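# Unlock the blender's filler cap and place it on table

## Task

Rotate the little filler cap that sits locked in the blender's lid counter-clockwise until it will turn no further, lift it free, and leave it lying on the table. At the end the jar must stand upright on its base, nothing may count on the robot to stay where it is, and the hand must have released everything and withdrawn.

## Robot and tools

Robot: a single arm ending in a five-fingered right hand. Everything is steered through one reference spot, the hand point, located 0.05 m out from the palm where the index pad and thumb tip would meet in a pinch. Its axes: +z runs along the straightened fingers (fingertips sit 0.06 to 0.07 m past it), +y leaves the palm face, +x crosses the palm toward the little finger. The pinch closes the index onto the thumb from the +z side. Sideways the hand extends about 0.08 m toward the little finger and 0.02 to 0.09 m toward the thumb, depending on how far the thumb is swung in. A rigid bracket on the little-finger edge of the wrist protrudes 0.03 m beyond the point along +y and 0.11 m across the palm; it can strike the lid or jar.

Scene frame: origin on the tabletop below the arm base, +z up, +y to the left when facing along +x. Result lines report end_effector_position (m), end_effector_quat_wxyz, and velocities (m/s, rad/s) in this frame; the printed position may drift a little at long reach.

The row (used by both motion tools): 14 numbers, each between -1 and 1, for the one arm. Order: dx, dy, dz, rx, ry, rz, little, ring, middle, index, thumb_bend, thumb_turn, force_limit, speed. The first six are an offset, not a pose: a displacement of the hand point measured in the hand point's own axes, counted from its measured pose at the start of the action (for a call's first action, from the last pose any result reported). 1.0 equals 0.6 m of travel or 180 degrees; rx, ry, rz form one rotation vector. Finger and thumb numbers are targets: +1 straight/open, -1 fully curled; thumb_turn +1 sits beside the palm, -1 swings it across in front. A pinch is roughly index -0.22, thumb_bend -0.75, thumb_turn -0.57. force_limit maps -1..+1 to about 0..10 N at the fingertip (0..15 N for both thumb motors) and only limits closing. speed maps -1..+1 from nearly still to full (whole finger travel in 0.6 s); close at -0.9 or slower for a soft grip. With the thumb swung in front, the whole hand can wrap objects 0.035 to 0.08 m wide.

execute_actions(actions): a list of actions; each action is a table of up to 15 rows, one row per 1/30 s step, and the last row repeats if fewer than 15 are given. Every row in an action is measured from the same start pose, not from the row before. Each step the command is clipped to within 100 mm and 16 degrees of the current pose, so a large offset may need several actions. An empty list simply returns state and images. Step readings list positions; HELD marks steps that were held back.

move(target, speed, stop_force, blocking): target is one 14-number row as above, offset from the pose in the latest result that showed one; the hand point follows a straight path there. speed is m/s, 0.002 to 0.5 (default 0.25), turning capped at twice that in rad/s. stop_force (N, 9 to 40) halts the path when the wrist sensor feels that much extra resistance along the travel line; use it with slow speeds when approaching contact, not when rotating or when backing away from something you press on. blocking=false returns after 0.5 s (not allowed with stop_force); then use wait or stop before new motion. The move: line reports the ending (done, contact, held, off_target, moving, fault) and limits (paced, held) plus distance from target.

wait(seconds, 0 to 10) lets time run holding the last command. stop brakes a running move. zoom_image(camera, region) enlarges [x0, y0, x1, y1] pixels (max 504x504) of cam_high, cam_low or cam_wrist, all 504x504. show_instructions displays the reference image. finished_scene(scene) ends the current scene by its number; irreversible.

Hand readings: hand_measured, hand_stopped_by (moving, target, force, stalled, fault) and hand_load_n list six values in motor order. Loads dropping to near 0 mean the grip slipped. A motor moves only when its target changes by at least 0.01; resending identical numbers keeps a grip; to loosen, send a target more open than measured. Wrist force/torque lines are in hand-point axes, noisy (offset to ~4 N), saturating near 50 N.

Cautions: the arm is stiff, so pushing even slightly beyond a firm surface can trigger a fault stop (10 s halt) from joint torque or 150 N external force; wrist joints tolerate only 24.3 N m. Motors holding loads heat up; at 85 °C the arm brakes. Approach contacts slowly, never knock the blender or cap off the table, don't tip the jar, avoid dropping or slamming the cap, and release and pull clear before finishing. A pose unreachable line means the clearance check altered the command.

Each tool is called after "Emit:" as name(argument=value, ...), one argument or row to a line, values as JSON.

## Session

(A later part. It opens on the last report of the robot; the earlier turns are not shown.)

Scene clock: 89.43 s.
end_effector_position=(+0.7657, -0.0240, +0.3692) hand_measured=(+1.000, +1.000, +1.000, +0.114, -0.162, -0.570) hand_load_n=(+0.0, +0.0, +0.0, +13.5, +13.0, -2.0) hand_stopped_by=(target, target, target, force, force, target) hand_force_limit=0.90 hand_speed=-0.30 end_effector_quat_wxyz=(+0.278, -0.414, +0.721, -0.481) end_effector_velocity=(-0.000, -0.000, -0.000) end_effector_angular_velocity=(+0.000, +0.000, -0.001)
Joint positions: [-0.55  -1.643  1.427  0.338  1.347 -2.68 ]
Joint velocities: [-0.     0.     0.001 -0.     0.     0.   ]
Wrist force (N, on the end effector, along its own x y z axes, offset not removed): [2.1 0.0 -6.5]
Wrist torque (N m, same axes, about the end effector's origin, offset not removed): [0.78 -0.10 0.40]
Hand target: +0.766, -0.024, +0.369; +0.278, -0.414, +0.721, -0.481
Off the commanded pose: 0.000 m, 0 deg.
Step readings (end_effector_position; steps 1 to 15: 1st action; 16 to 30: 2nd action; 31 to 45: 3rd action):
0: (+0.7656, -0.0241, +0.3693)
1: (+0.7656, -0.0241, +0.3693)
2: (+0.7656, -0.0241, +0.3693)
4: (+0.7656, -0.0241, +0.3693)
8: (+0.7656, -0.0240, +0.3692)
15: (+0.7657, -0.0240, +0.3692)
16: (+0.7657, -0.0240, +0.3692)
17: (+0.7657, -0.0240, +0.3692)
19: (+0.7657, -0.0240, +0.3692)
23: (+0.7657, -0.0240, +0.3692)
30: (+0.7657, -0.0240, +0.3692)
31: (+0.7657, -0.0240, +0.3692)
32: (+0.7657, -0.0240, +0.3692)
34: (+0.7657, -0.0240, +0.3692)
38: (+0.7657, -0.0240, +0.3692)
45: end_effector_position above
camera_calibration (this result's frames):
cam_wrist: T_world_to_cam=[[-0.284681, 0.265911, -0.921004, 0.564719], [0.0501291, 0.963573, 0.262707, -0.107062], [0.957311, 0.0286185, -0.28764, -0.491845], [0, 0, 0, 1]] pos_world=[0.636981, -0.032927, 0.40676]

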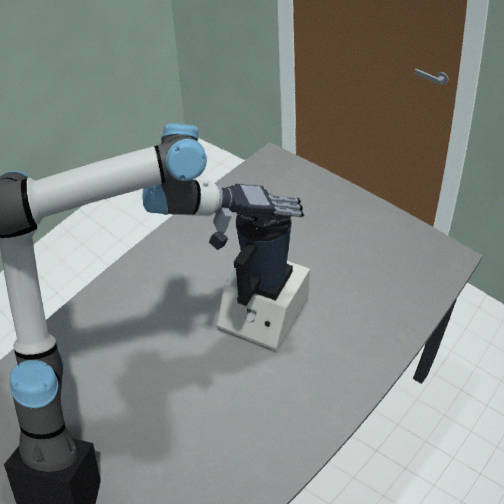

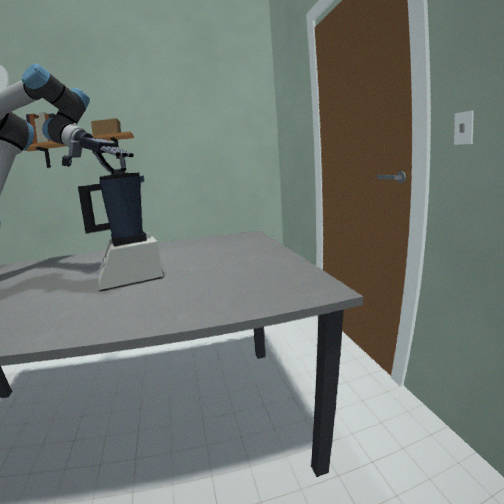

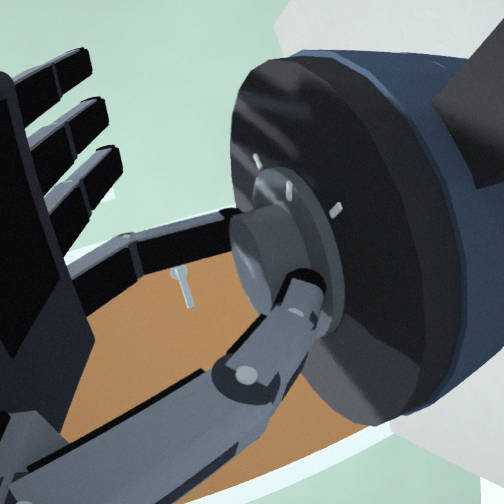

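Emit:
move(
  target=[0,0,0,0,-0.252,-0.1175,1,1,1,-0.7,-0.5,-0.57,0.9,-0.3],
  speed=0.15,
)

Emit:
execute_actions(
  actions=[
    [[0,0,0,0,0,0,1,1,1,0.3,0.05,-0.57,0.9,0.3]],
  ],
)

Emit:
move(
  target=[0,-0.0453,-0.0212,0,0,0,1,1,1,0.2,0.0,-0.57,0.9,0.3],
  speed=0.1,
)

Scene clock: 94.97 s.
end_effector_position=(+0.7654, -0.0241, +0.3691) hand_measured=(+1.000, +1.000, +1.000, +0.114, -0.162, -0.570) hand_load_n=(+0.0, +0.0, +0.0, +15.0, +10.0, +0.5) hand_stopped_by=(target, target, target, force, force, target) hand_force_limit=0.90 hand_speed=-0.30 end_effector_quat_wxyz=(-0.442, +0.688, -0.473, +0.327) end_effector_velocity=(-0.000, +0.000, +0.000) end_effector_angular_velocity=(+0.003, -0.005, +0.010)
Joint positions: [-0.827 -1.556  1.465 -0.277  0.339 -2.696]
Joint velocities: [-0.002 -0.003  0.01  -0.036 -0.008  0.026]
Wrist force (N, on the end effector, along its own x y z axes, offset not removed): [3.4 -1.0 -4.8]
Wrist torque (N m, same axes, about the end effector's origin, offset not removed): [0.75 0.08 0.41]
Hand target: +0.765, -0.024, +0.369; -0.442, +0.689, -0.473, +0.327
Off the commanded pose: 0.000 m, 0 deg.
move: done
camera_calibration (this result's frames):
cam_wrist: T_world_to_cam=[[-0.387652, -0.0809651, -0.918243, 0.633982], [-0.705138, 0.667643, 0.238817, 0.472929], [0.593723, 0.740066, -0.315904, -0.185763], [0, 0, 0, 1]] pos_world=[0.689536, -0.126941, 0.410523]

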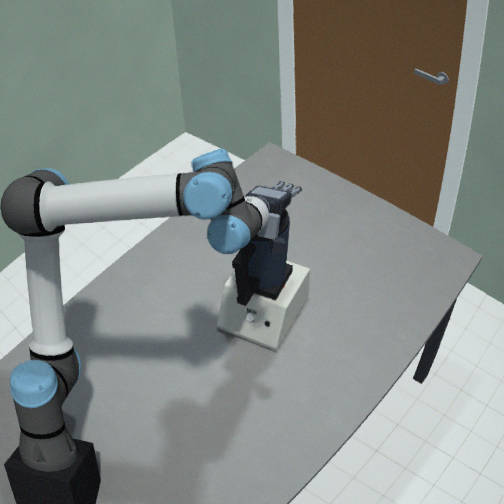

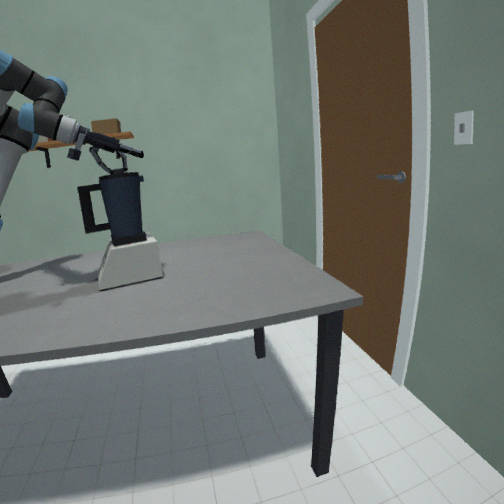

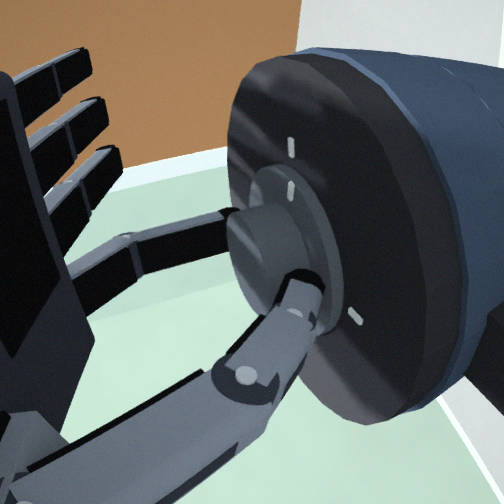

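Scene clock: 95.47 s.
end_effector_position=(+0.7654, -0.0241, +0.3691) hand_measured=(+1.000, +1.000, +1.000, +0.300, +0.024, -0.570) hand_load_n=(+0.0, +0.0, +0.0, +0.0, -15.0, -1.0) hand_stopped_by=(target, target, target, target, stalled, target) hand_force_limit=0.90 hand_speed=0.30 end_effector_quat_wxyz=(-0.442, +0.688, -0.473, +0.327) end_effector_velocity=(+0.000, +0.000, +0.000) end_effector_angular_velocity=(-0.001, -0.000, +0.001)
Joint positions: [-0.827 -1.556  1.466 -0.277  0.339 -2.696]
Joint velocities: [ 0.    -0.    -0.001  0.    -0.    -0.   ]
Wrist force (N, on the end effector, along its own x y z axes, offset not removed): [3.9 -14.6 -1.1]
Wrist torque (N m, same axes, about the end effector's origin, offset not removed): [0.17 -0.34 0.31]
Hand target: +0.765, -0.024, +0.369; -0.442, +0.688, -0.473, +0.327
Off the commanded pose: 0.000 m, 0 deg.
Step readings (end_effector_position):
0: (+0.7654, -0.0241, +0.3691)
1: (+0.7654, -0.0241, +0.3691)
2: (+0.7654, -0.0241, +0.3691)
4: (+0.7654, -0.0241, +0.3691)
8: (+0.7654, -0.0241, +0.3690)
15: end_effector_position above
camera_calibration (this result's frames):
cam_wrist: T_world_to_cam=[[-0.387643, -0.0809579, -0.918248, 0.633973], [-0.705117, 0.66767, 0.238803, 0.472889], [0.593753, 0.740042, -0.315902, -0.185776], [0, 0, 0, 1]] pos_world=[0.689503, -0.126927, 0.410529]

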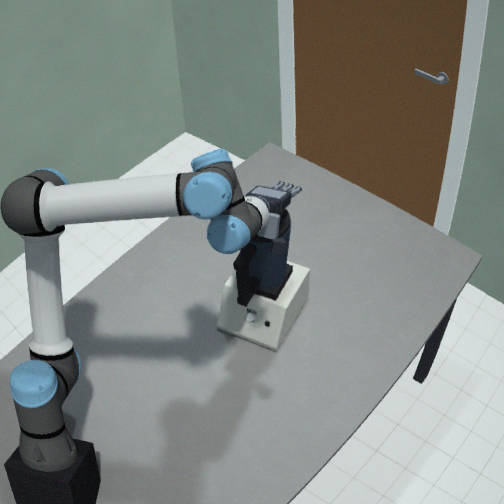

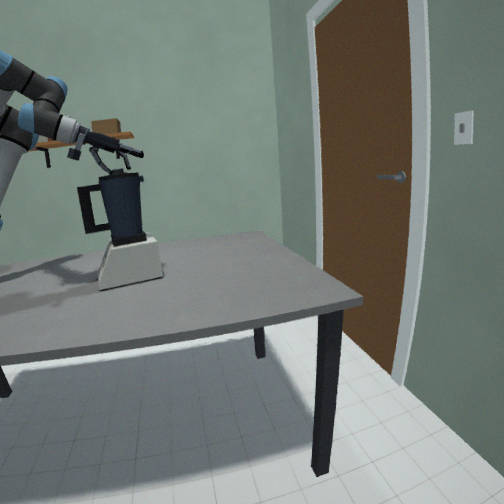

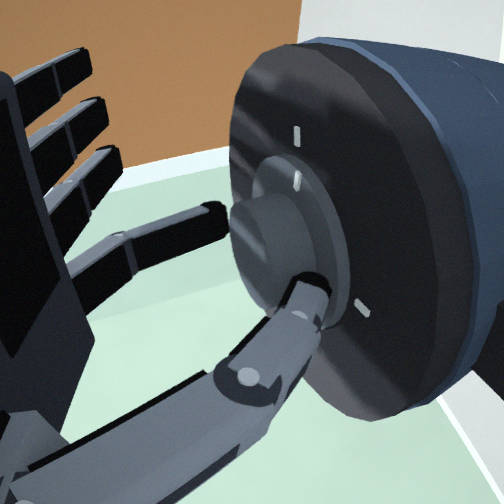

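Scene clock: 96.30 s.
end_effector_position=(+0.7642, -0.0236, +0.3989) hand_measured=(+1.000, +1.000, +1.000, +0.200, +0.000, -0.570) hand_load_n=(+0.0, +0.0, +0.0, +0.0, +0.0, +0.0) hand_stopped_by=(target, target, target, target, target, target) hand_force_limit=0.90 hand_speed=0.30 end_effector_quat_wxyz=(-0.442, +0.688, -0.473, +0.327) end_effector_velocity=(+0.000, +0.000, +0.002) end_effector_angular_velocity=(-0.001, -0.001, +0.001)
Joint positions: [-0.864 -1.575  1.424 -0.257  0.305 -2.652]
Joint velocities: [-0.003 -0.002 -0.003 -0.    -0.002  0.004]
Wrist force (N, on the end effector, along its own x y z axes, offset not removed): [-0.3 4.8 0.5]
Wrist torque (N m, same axes, about the end effector's origin, offset not removed): [0.72 -0.06 0.27]
Hand target: +0.764, -0.024, +0.399; -0.442, +0.688, -0.473, +0.327
Off the commanded pose: 0.000 m, 0 deg.
move: done
camera_calibration (this result's frames):
cam_wrist: T_world_to_cam=[[-0.387752, -0.0809945, -0.918198, 0.660961], [-0.705047, 0.667732, 0.238838, 0.464525], [0.593766, 0.739983, -0.316019, -0.176039], [0, 0, 0, 1]] pos_world=[0.688327, -0.126378, 0.440315]

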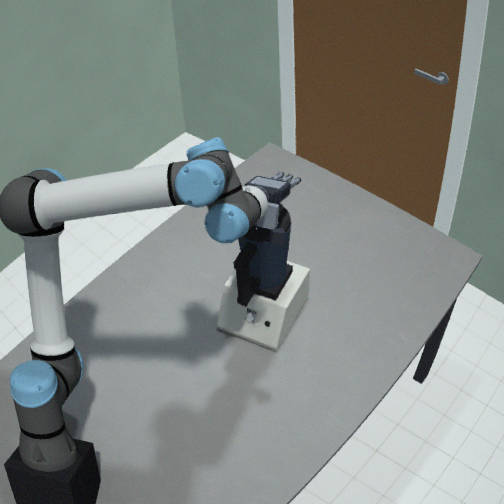

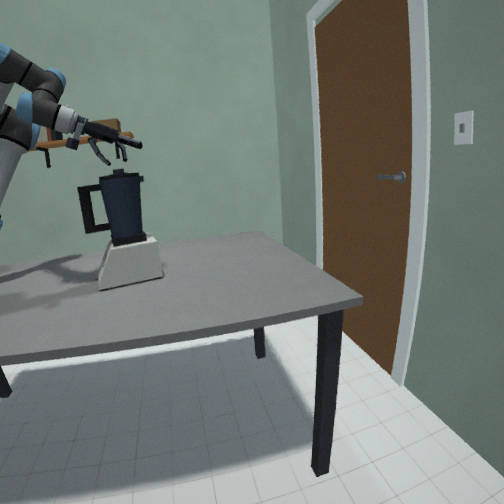

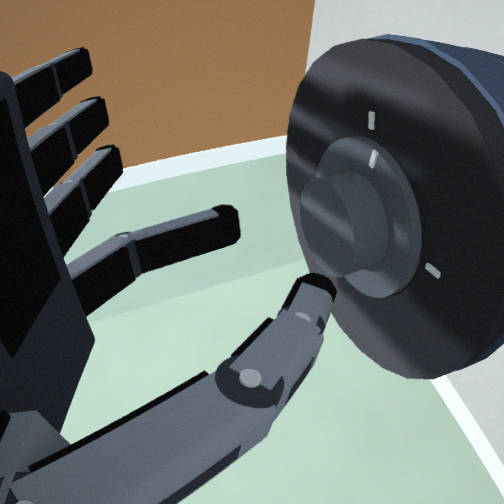

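Emit:
move(
  target=[0,0.0453,0.0212,0,0,0,1,1,1,0.2,0.0,-0.57,0.9,0.3],
  speed=0.05,
  stop_force=15,
)

Emit:
execute_actions(
  actions=[
    [[0,0,0,0,0,0,1,1,1,-0.7,-0.5,-0.57,0.9,-0.3]],
    [[0,0,0,0,0,0,1,1,1,-0.7,-0.5,-0.57,0.9,-0.3]],
    [[0,0,0,0,0,0,1,1,1,-0.7,-0.5,-0.57,0.9,-0.3]],
  ],
)

Emit:
move(
  target=[0,-0.0755,-0.0353,0,0,0,1,1,1,-0.7,-0.5,-0.57,0.9,-0.3],
  speed=0.04,
  stop_force=14,
)

Scene clock: 99.77 s.
end_effector_position=(+0.7654, -0.0242, +0.3693) hand_measured=(+1.000, +1.000, +1.000, +0.200, -0.002, -0.570) hand_load_n=(+0.0, +0.0, +0.0, +0.0, -4.0, +1.5) hand_stopped_by=(target, target, target, target, target, target) hand_force_limit=0.90 hand_speed=0.30 end_effector_quat_wxyz=(-0.442, +0.688, -0.473, +0.327) end_effector_velocity=(-0.001, +0.000, +0.001) end_effector_angular_velocity=(+0.003, +0.002, -0.001)
Joint positions: [-0.827 -1.556  1.465 -0.276  0.339 -2.695]
Joint velocities: [-0.002 -0.001  0.     0.002 -0.003  0.003]
Wrist force (N, on the end effector, along its own x y z axes, offset not removed): [3.6 -12.7 -14.3]
Wrist torque (N m, same axes, about the end effector's origin, offset not removed): [-0.12 -0.54 0.51]
Hand target: +0.765, -0.024, +0.370; -0.442, +0.688, -0.473, +0.327
Off the commanded pose: 0.000 m, 0 deg.
move: contact
camera_calibration (this result's frames):
cam_wrist: T_world_to_cam=[[-0.387707, -0.0808885, -0.918227, 0.634173], [-0.705043, 0.667724, 0.238872, 0.472749], [0.5938, 0.740001, -0.315911, -0.185693], [0, 0, 0, 1]] pos_world=[0.689446, -0.126955, 0.410726]

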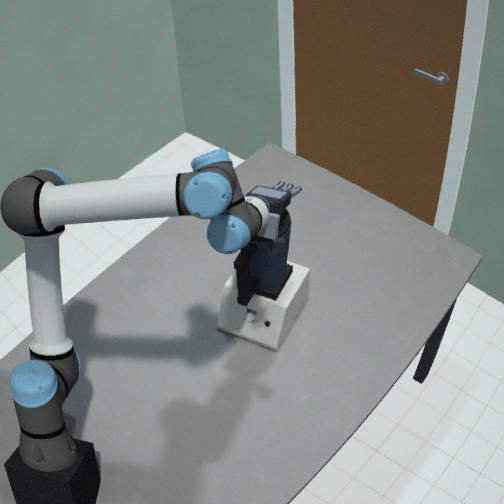

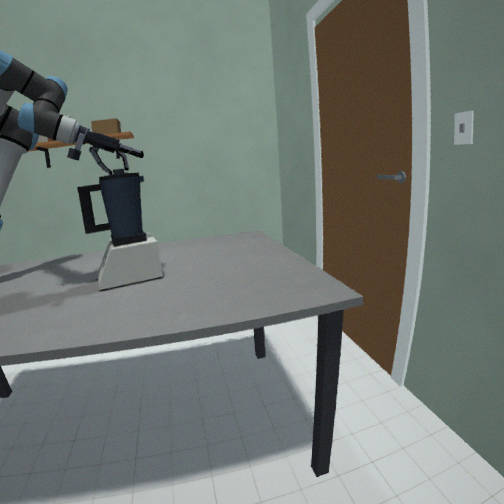

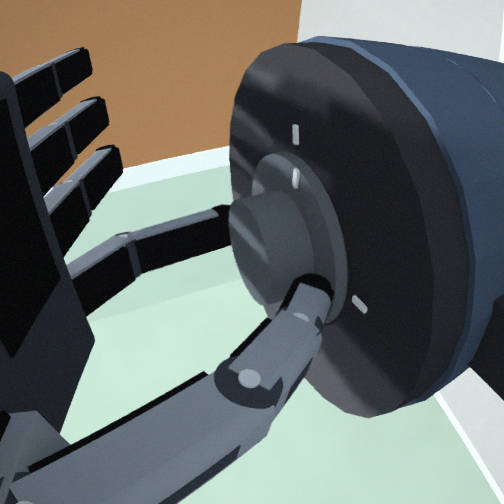

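Scene clock: 101.27 s.
end_effector_position=(+0.7653, -0.0241, +0.3693) hand_measured=(+1.000, +1.000, +1.000, +0.096, -0.146, -0.570) hand_load_n=(+0.0, +0.0, +0.0, +15.0, +13.0, +1.0) hand_stopped_by=(target, target, target, force, force, target) hand_force_limit=0.90 hand_speed=-0.30 end_effector_quat_wxyz=(-0.442, +0.688, -0.474, +0.327) end_effector_velocity=(-0.000, -0.001, -0.000) end_effector_angular_velocity=(+0.000, -0.000, -0.002)
Joint positions: [-0.827 -1.556  1.465 -0.276  0.339 -2.695]
Joint velocities: [-0.     0.     0.001 -0.     0.001  0.   ]
Wrist force (N, on the end effector, along its own x y z axes, offset not removed): [-1.6 2.4 0.2]
Wrist torque (N m, same axes, about the end effector's origin, offset not removed): [0.69 0.00 0.28]
Hand target: +0.765, -0.024, +0.369; -0.442, +0.688, -0.474, +0.327
Off the commanded pose: 0.000 m, 0 deg.
Step readings (end_effector_position; steps 1 to 15: 1st action; 16 to 30: 2nd action; 31 to 45: 3rd action):
0: (+0.7654, -0.0242, +0.3693)
1: (+0.7653, -0.0242, +0.3693)
2: (+0.7653, -0.0241, +0.3693)
4: (+0.7653, -0.0241, +0.3693)
8: (+0.7653, -0.0241, +0.3693)
15: (+0.7653, -0.0241, +0.3693)
16: (+0.7653, -0.0241, +0.3693)
17: (+0.7653, -0.0241, +0.3693)
19: (+0.7653, -0.0241, +0.3693)
23: (+0.7653, -0.0241, +0.3693)
30: (+0.7653, -0.0241, +0.3693)
31: (+0.7653, -0.0241, +0.3693)
32: (+0.7653, -0.0241, +0.3693)
34: (+0.7653, -0.0241, +0.3693)
38: (+0.7653, -0.0241, +0.3693)
45: end_effector_position above
camera_calibration (this result's frames):
cam_wrist: T_world_to_cam=[[-0.387773, -0.0808525, -0.918202, 0.634219], [-0.705032, 0.667707, 0.238952, 0.472679], [0.59377, 0.740021, -0.315922, -0.185653], [0, 0, 0, 1]] pos_world=[0.689422, -0.126945, 0.410742]

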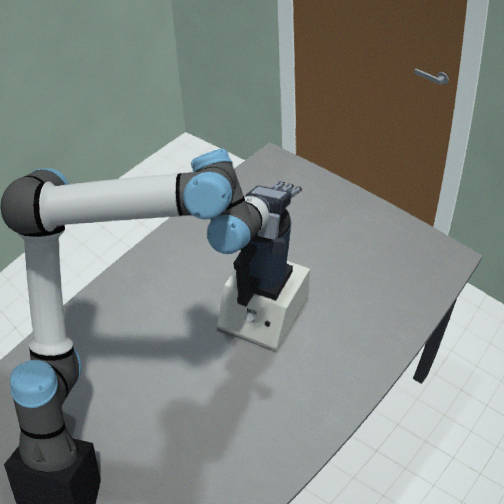

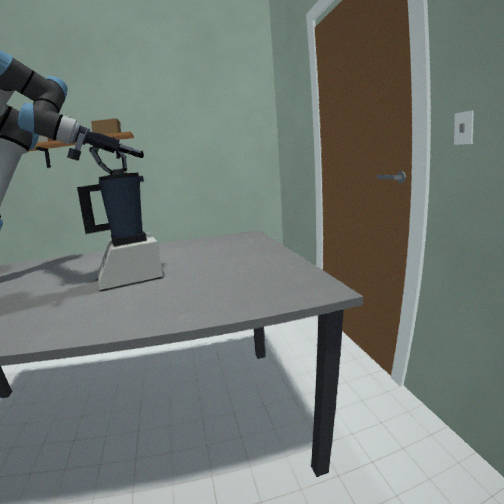

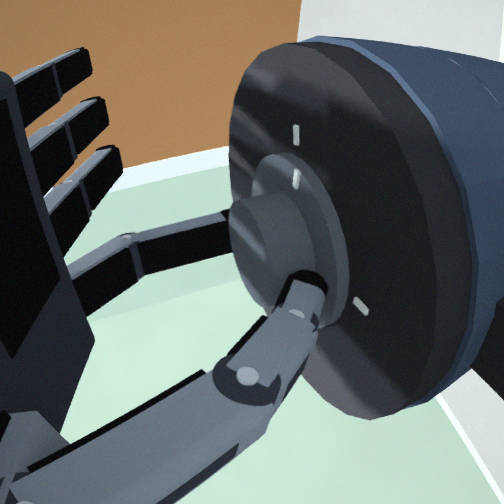

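Scene clock: 102.83 s.
end_effector_position=(+0.7634, -0.0232, +0.4190) hand_measured=(+1.000, +1.000, +1.000, +0.096, -0.146, -0.570) hand_load_n=(+0.0, +0.0, +0.0, +14.0, +13.5, -0.5) hand_stopped_by=(target, target, target, force, force, target) hand_force_limit=0.90 hand_speed=-0.30 end_effector_quat_wxyz=(-0.442, +0.688, -0.474, +0.327) end_effector_velocity=(-0.000, +0.000, +0.002) end_effector_angular_velocity=(-0.001, -0.001, +0.002)
Joint positions: [-0.889 -1.586  1.395 -0.251  0.281 -2.616]
Joint velocities: [-0.002 -0.002 -0.002 -0.003 -0.003  0.005]
Wrist force (N, on the end effector, along its own x y z axes, offset not removed): [1.2 4.5 -0.7]
Wrist torque (N m, same axes, about the end effector's origin, offset not removed): [0.78 -0.20 0.34]
Hand target: +0.763, -0.023, +0.419; -0.442, +0.688, -0.474, +0.327
Off the commanded pose: 0.000 m, 0 deg.
move: done
camera_calibration (this result's frames):
cam_wrist: T_world_to_cam=[[-0.388054, -0.0807684, -0.918091, 0.679349], [-0.704832, 0.667842, 0.239162, 0.458575], [0.593823, 0.739907, -0.316087, -0.169441], [0, 0, 0, 1]] pos_world=[0.68746, -0.126015, 0.460472]

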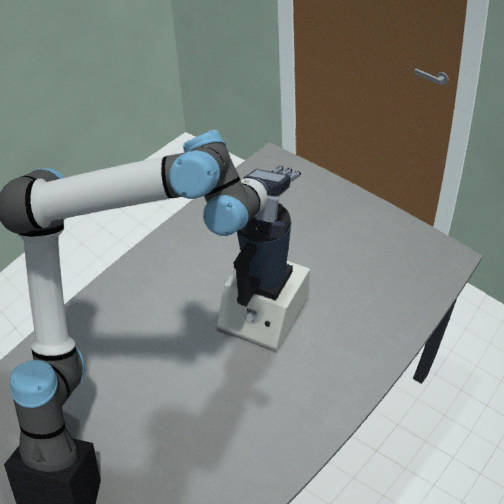

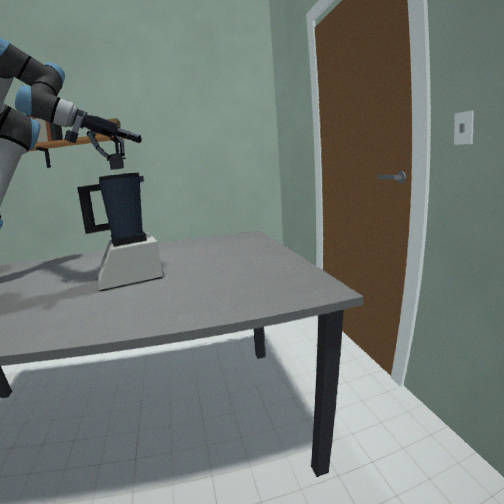

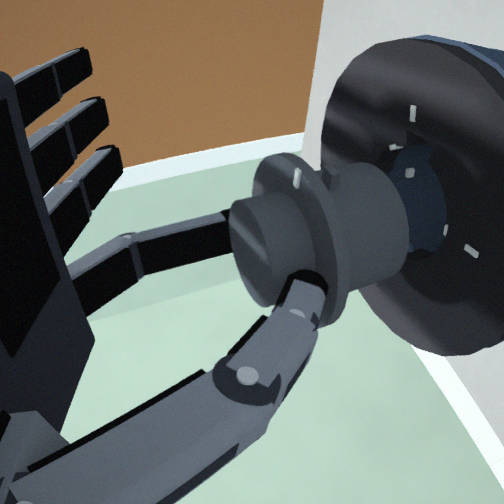

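Emit:
move(
  target=[-0.244,0.1007,-0.2527,0,0.201,0.094,1,1,1,-0.7,-0.5,-0.57,0.9,-0.3],
)

Emit:
move(
  target=[0,0.58,0.271,0,0,0,1,1,1,-0.7,-0.5,-0.57,0.9,-0.3],
  speed=0.1,
  stop_force=10,
)

Scene clock: 108.23 s.
end_effector_position=(+0.5612, +0.0600, +0.4188) hand_measured=(+1.000, +1.000, +1.000, +0.096, -0.146, -0.570) hand_load_n=(+0.0, +0.0, +0.0, +14.0, +13.5, -0.5) hand_stopped_by=(target, target, target, force, force, target) hand_force_limit=0.90 hand_speed=-0.30 end_effector_quat_wxyz=(+0.315, -0.477, +0.682, -0.456) end_effector_velocity=(-0.003, -0.000, +0.001) end_effector_angular_velocity=(+0.004, +0.003, +0.005)
Joint positions: [-1.438 -2.323  1.896  0.585  0.319 -2.867]
Joint velocities: [-0.071 -0.008  0.003  0.046 -0.077 -0.043]
Wrist force (N, on the end effector, along its own x y z axes, offset not removed): [-0.7 5.4 2.6]
Wrist torque (N m, same axes, about the end effector's origin, offset not removed): [0.60 -0.04 0.41]
Hand target: +0.561, +0.060, +0.419; +0.316, -0.478, +0.682, -0.456
Off the commanded pose: 0.001 m, 0 deg.
move: done
camera_calibration (this result's frames):
cam_wrist: T_world_to_cam=[[-0.329783, 0.205389, -0.921443, 0.558976], [-0.116841, 0.959663, 0.255726, -0.0938686], [0.936798, 0.191997, -0.292483, -0.280546], [0, 0, 0, 1]] pos_world=[0.436188, 0.0291386, 0.457014]

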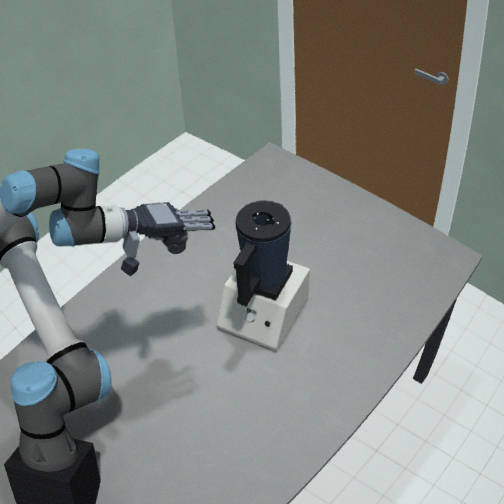

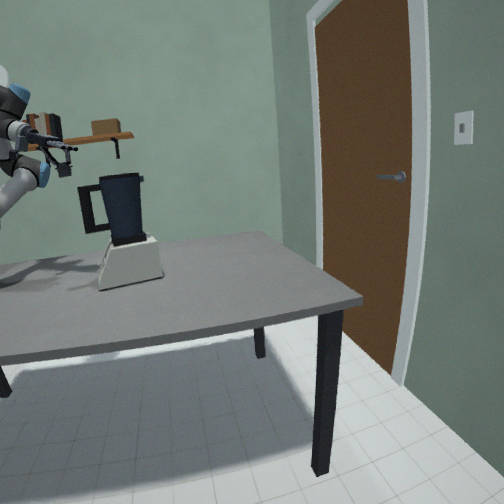

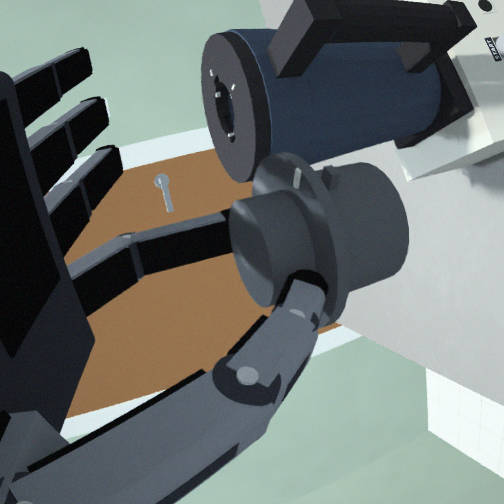

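Scene clock: 122.23 s.
end_effector_position=(+0.5799, +0.0529, +0.0487) hand_measured=(+1.000, +1.000, +1.000, +0.152, -0.178, -0.570) hand_load_n=(+0.0, +0.0, +0.0, +5.5, -11.0, +1.0) hand_stopped_by=(target, target, target, force, force, target) hand_force_limit=0.90 hand_speed=-0.30 end_effector_quat_wxyz=(+0.321, -0.474, +0.677, -0.462) end_effector_velocity=(-0.000, +0.000, -0.000) end_effector_angular_velocity=(+0.000, +0.001, +0.001)
Joint positions: [-0.181 -1.564  2.313 -0.717  1.577 -2.714]
Joint velocities: [ 0.001  0.001  0.    -0.    -0.    -0.   ]
Wrist force (N, on the end effector, along its own x y z axes, offset not removed): [2.9 -19.6 -16.9]
Wrist torque (N m, same axes, about the end effector's origin, offset not removed): [-0.02 -0.22 0.41]
Hand target: +0.580, +0.053, +0.049; +0.321, -0.474, +0.677, -0.462
Off the commanded pose: 0.014 m, 1 deg.
FORCE FAULT: contact force on the arm reached its limit, and the arm stopped for 10 seconds. The contact can be on any part of the arm, not only on its tool. That time counts as 20 of the actions that you can send in this scene. The arm's remaining commands of this call were not run. The arm holds still and accepts commands again. Move the arm away from the contact; if what it grips holds it there, let go first. Pushing or pulling that hard again can fault the arm again.
move: fault (stop_force had ended the path)
camera_calibration (this result's frames):
cam_wrist: T_world_to_cam=[[-0.312872, 0.201175, -0.928245, 0.216295], [-0.123878, 0.96032, 0.249881, 0.0141195], [0.941682, 0.19317, -0.275536, -0.408609], [0, 0, 0, 1]] pos_world=[0.454201, 0.0218587, 0.0846597]

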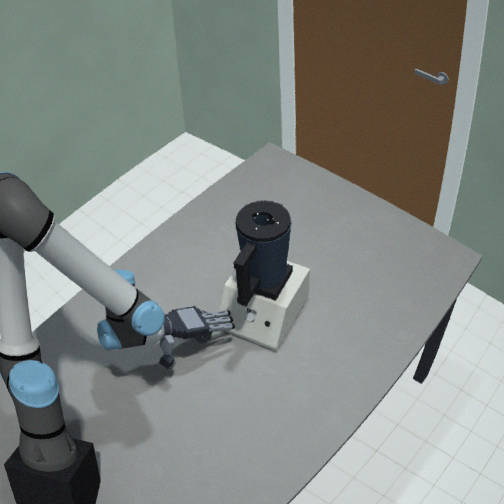

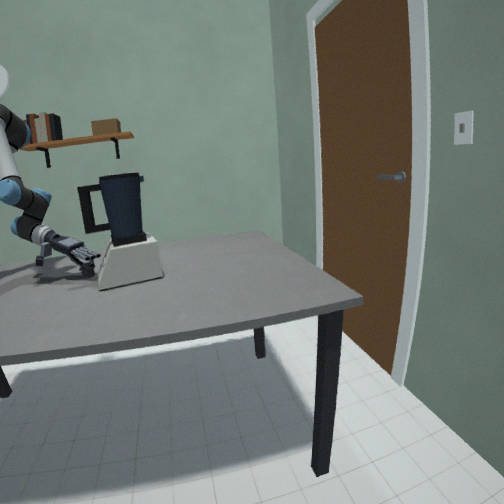

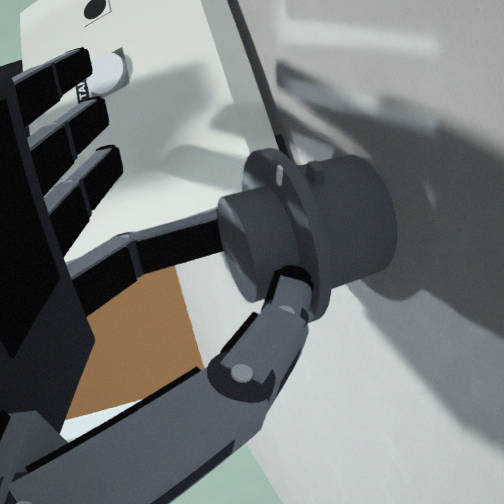

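The arm hit a force fault, but the cap is down on the table. I'll release it slowly and retreat.

Emit:
execute_actions(
  actions=[
    [[0,0,0,0,0,0,1,1,1,0.6,0.3,-0.57,0.9,-0.3]],
    [[0,0,0,0,0,0,1,1,1,0.6,0.3,-0.57,0.9,-0.3]],
    [[0,0,0,0,0,0,1,1,1,0.6,0.3,-0.57,0.9,-0.3]],
  ],
)

Emit:
move(
  target=[0,-0.25,-0.15,0,0,0,1,1,1,0.6,0.3,-0.57,0.9,0.3],
)

Scene clock: 126.27 s.
end_effector_position=(+0.5799, +0.0529, +0.0487) hand_measured=(+1.000, +1.000, +1.000, +0.600, -0.164, -0.570) hand_load_n=(+0.0, +0.0, +0.0, +0.0, -14.5, +1.0) hand_stopped_by=(target, target, target, target, stalled, target) hand_force_limit=0.90 hand_speed=-0.30 end_effector_quat_wxyz=(+0.321, -0.474, +0.677, -0.462) end_effector_velocity=(-0.001, +0.000, -0.000) end_effector_angular_velocity=(+0.001, +0.001, +0.001)
Joint positions: [-0.181 -1.564  2.313 -0.717  1.577 -2.714]
Joint velocities: [ 0.    -0.     0.001 -0.    -0.001  0.   ]
Wrist force (N, on the end effector, along its own x y z axes, offset not removed): [2.6 -24.7 -19.0]
Wrist torque (N m, same axes, about the end effector's origin, offset not removed): [-0.44 -0.38 0.27]
Hand target: +0.580, +0.053, +0.049; +0.321, -0.474, +0.677, -0.462
Off the commanded pose: 0.000 m, 0 deg.
Step readings (end_effector_position; steps 1 to 15: 1st action; 16 to 30: 2nd action; 31 to 45: 3rd action):
0: (+0.5799, +0.0529, +0.0487)
1: (+0.5799, +0.0529, +0.0487)
2: (+0.5799, +0.0529, +0.0487)
4: (+0.5799, +0.0529, +0.0487)
8: (+0.5799, +0.0529, +0.0487)
15: (+0.5799, +0.0529, +0.0487)
16: (+0.5799, +0.0529, +0.0487)
17: (+0.5799, +0.0529, +0.0487)
19: (+0.5799, +0.0529, +0.0487)
23: (+0.5799, +0.0529, +0.0487)
30: (+0.5799, +0.0529, +0.0487)
31: (+0.5799, +0.0529, +0.0487)
32: (+0.5799, +0.0529, +0.0487)
34: (+0.5799, +0.0529, +0.0487)
38: (+0.5799, +0.0529, +0.0487)
45: end_effector_position above
camera_calibration (this result's frames):
cam_wrist: T_world_to_cam=[[-0.312874, 0.201176, -0.928245, 0.216295], [-0.123878, 0.960319, 0.249882, 0.0141193], [0.941681, 0.193171, -0.275538, -0.408608], [0, 0, 0, 1]] pos_world=[0.454201, 0.0218589, 0.0846595]

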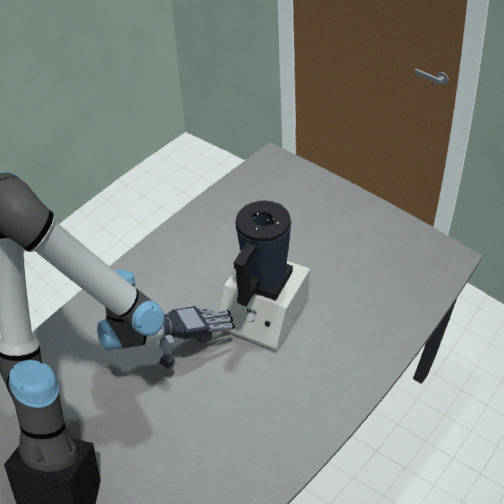

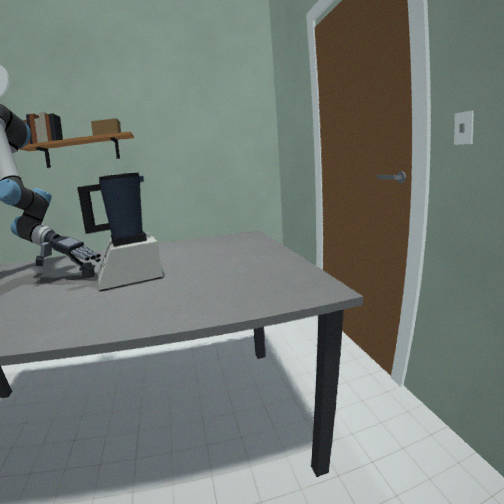

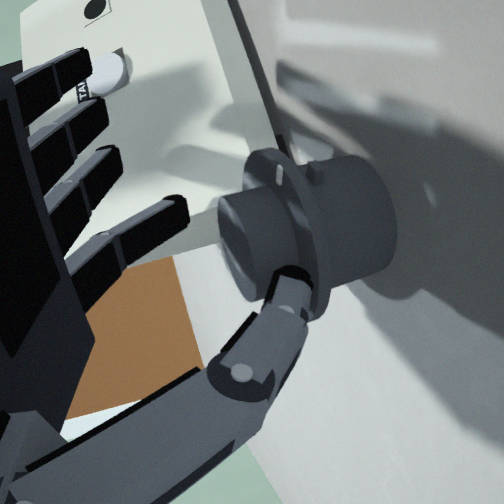

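Scene clock: 127.57 s.
end_effector_position=(+0.5531, +0.0631, +0.2209) hand_measured=(+1.000, +1.000, +1.000, +0.600, -0.156, -0.570) hand_load_n=(+0.0, +0.0, +0.0, +0.0, +0.0, +0.0) hand_stopped_by=(target, target, target, target, stalled, target) hand_force_limit=0.90 hand_speed=0.30 end_effector_quat_wxyz=(+0.321, -0.474, +0.677, -0.462) end_effector_velocity=(-0.001, -0.001, +0.002) end_effector_angular_velocity=(+0.003, +0.003, +0.003)
Joint positions: [-0.512 -2.104  2.281 -0.144  1.246 -2.725]
Joint velocities: [-0.016 -0.007 -0.001  0.01  -0.02  -0.001]
Wrist force (N, on the end effector, along its own x y z axes, offset not removed): [2.6 3.2 1.4]
Wrist torque (N m, same axes, about the end effector's origin, offset not removed): [0.44 -0.43 0.28]
Hand target: +0.553, +0.063, +0.221; +0.321, -0.475, +0.677, -0.462
Off the commanded pose: 0.000 m, 0 deg.
move: done
camera_calibration (this result's frames):
cam_wrist: T_world_to_cam=[[-0.312713, 0.200689, -0.928404, 0.365715], [-0.123698, 0.960496, 0.249291, -0.0420465], [0.941759, 0.192798, -0.275535, -0.337936], [0, 0, 0, 1]] pos_world=[0.427417, 0.0321441, 0.2569]

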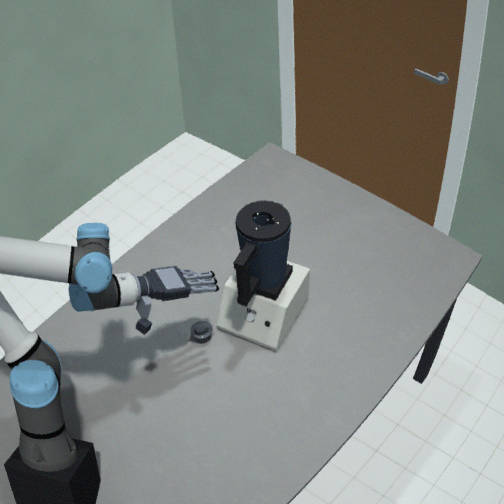

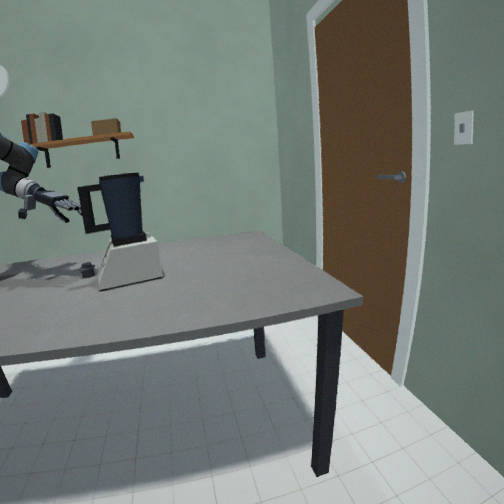

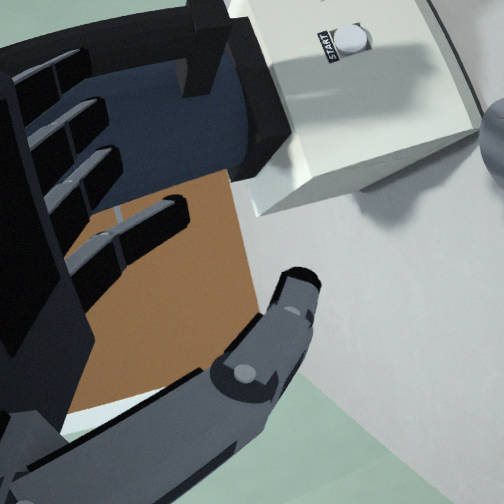

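Emit:
finished_scene(
  scene=2,
)

The scene is finished: the task was done.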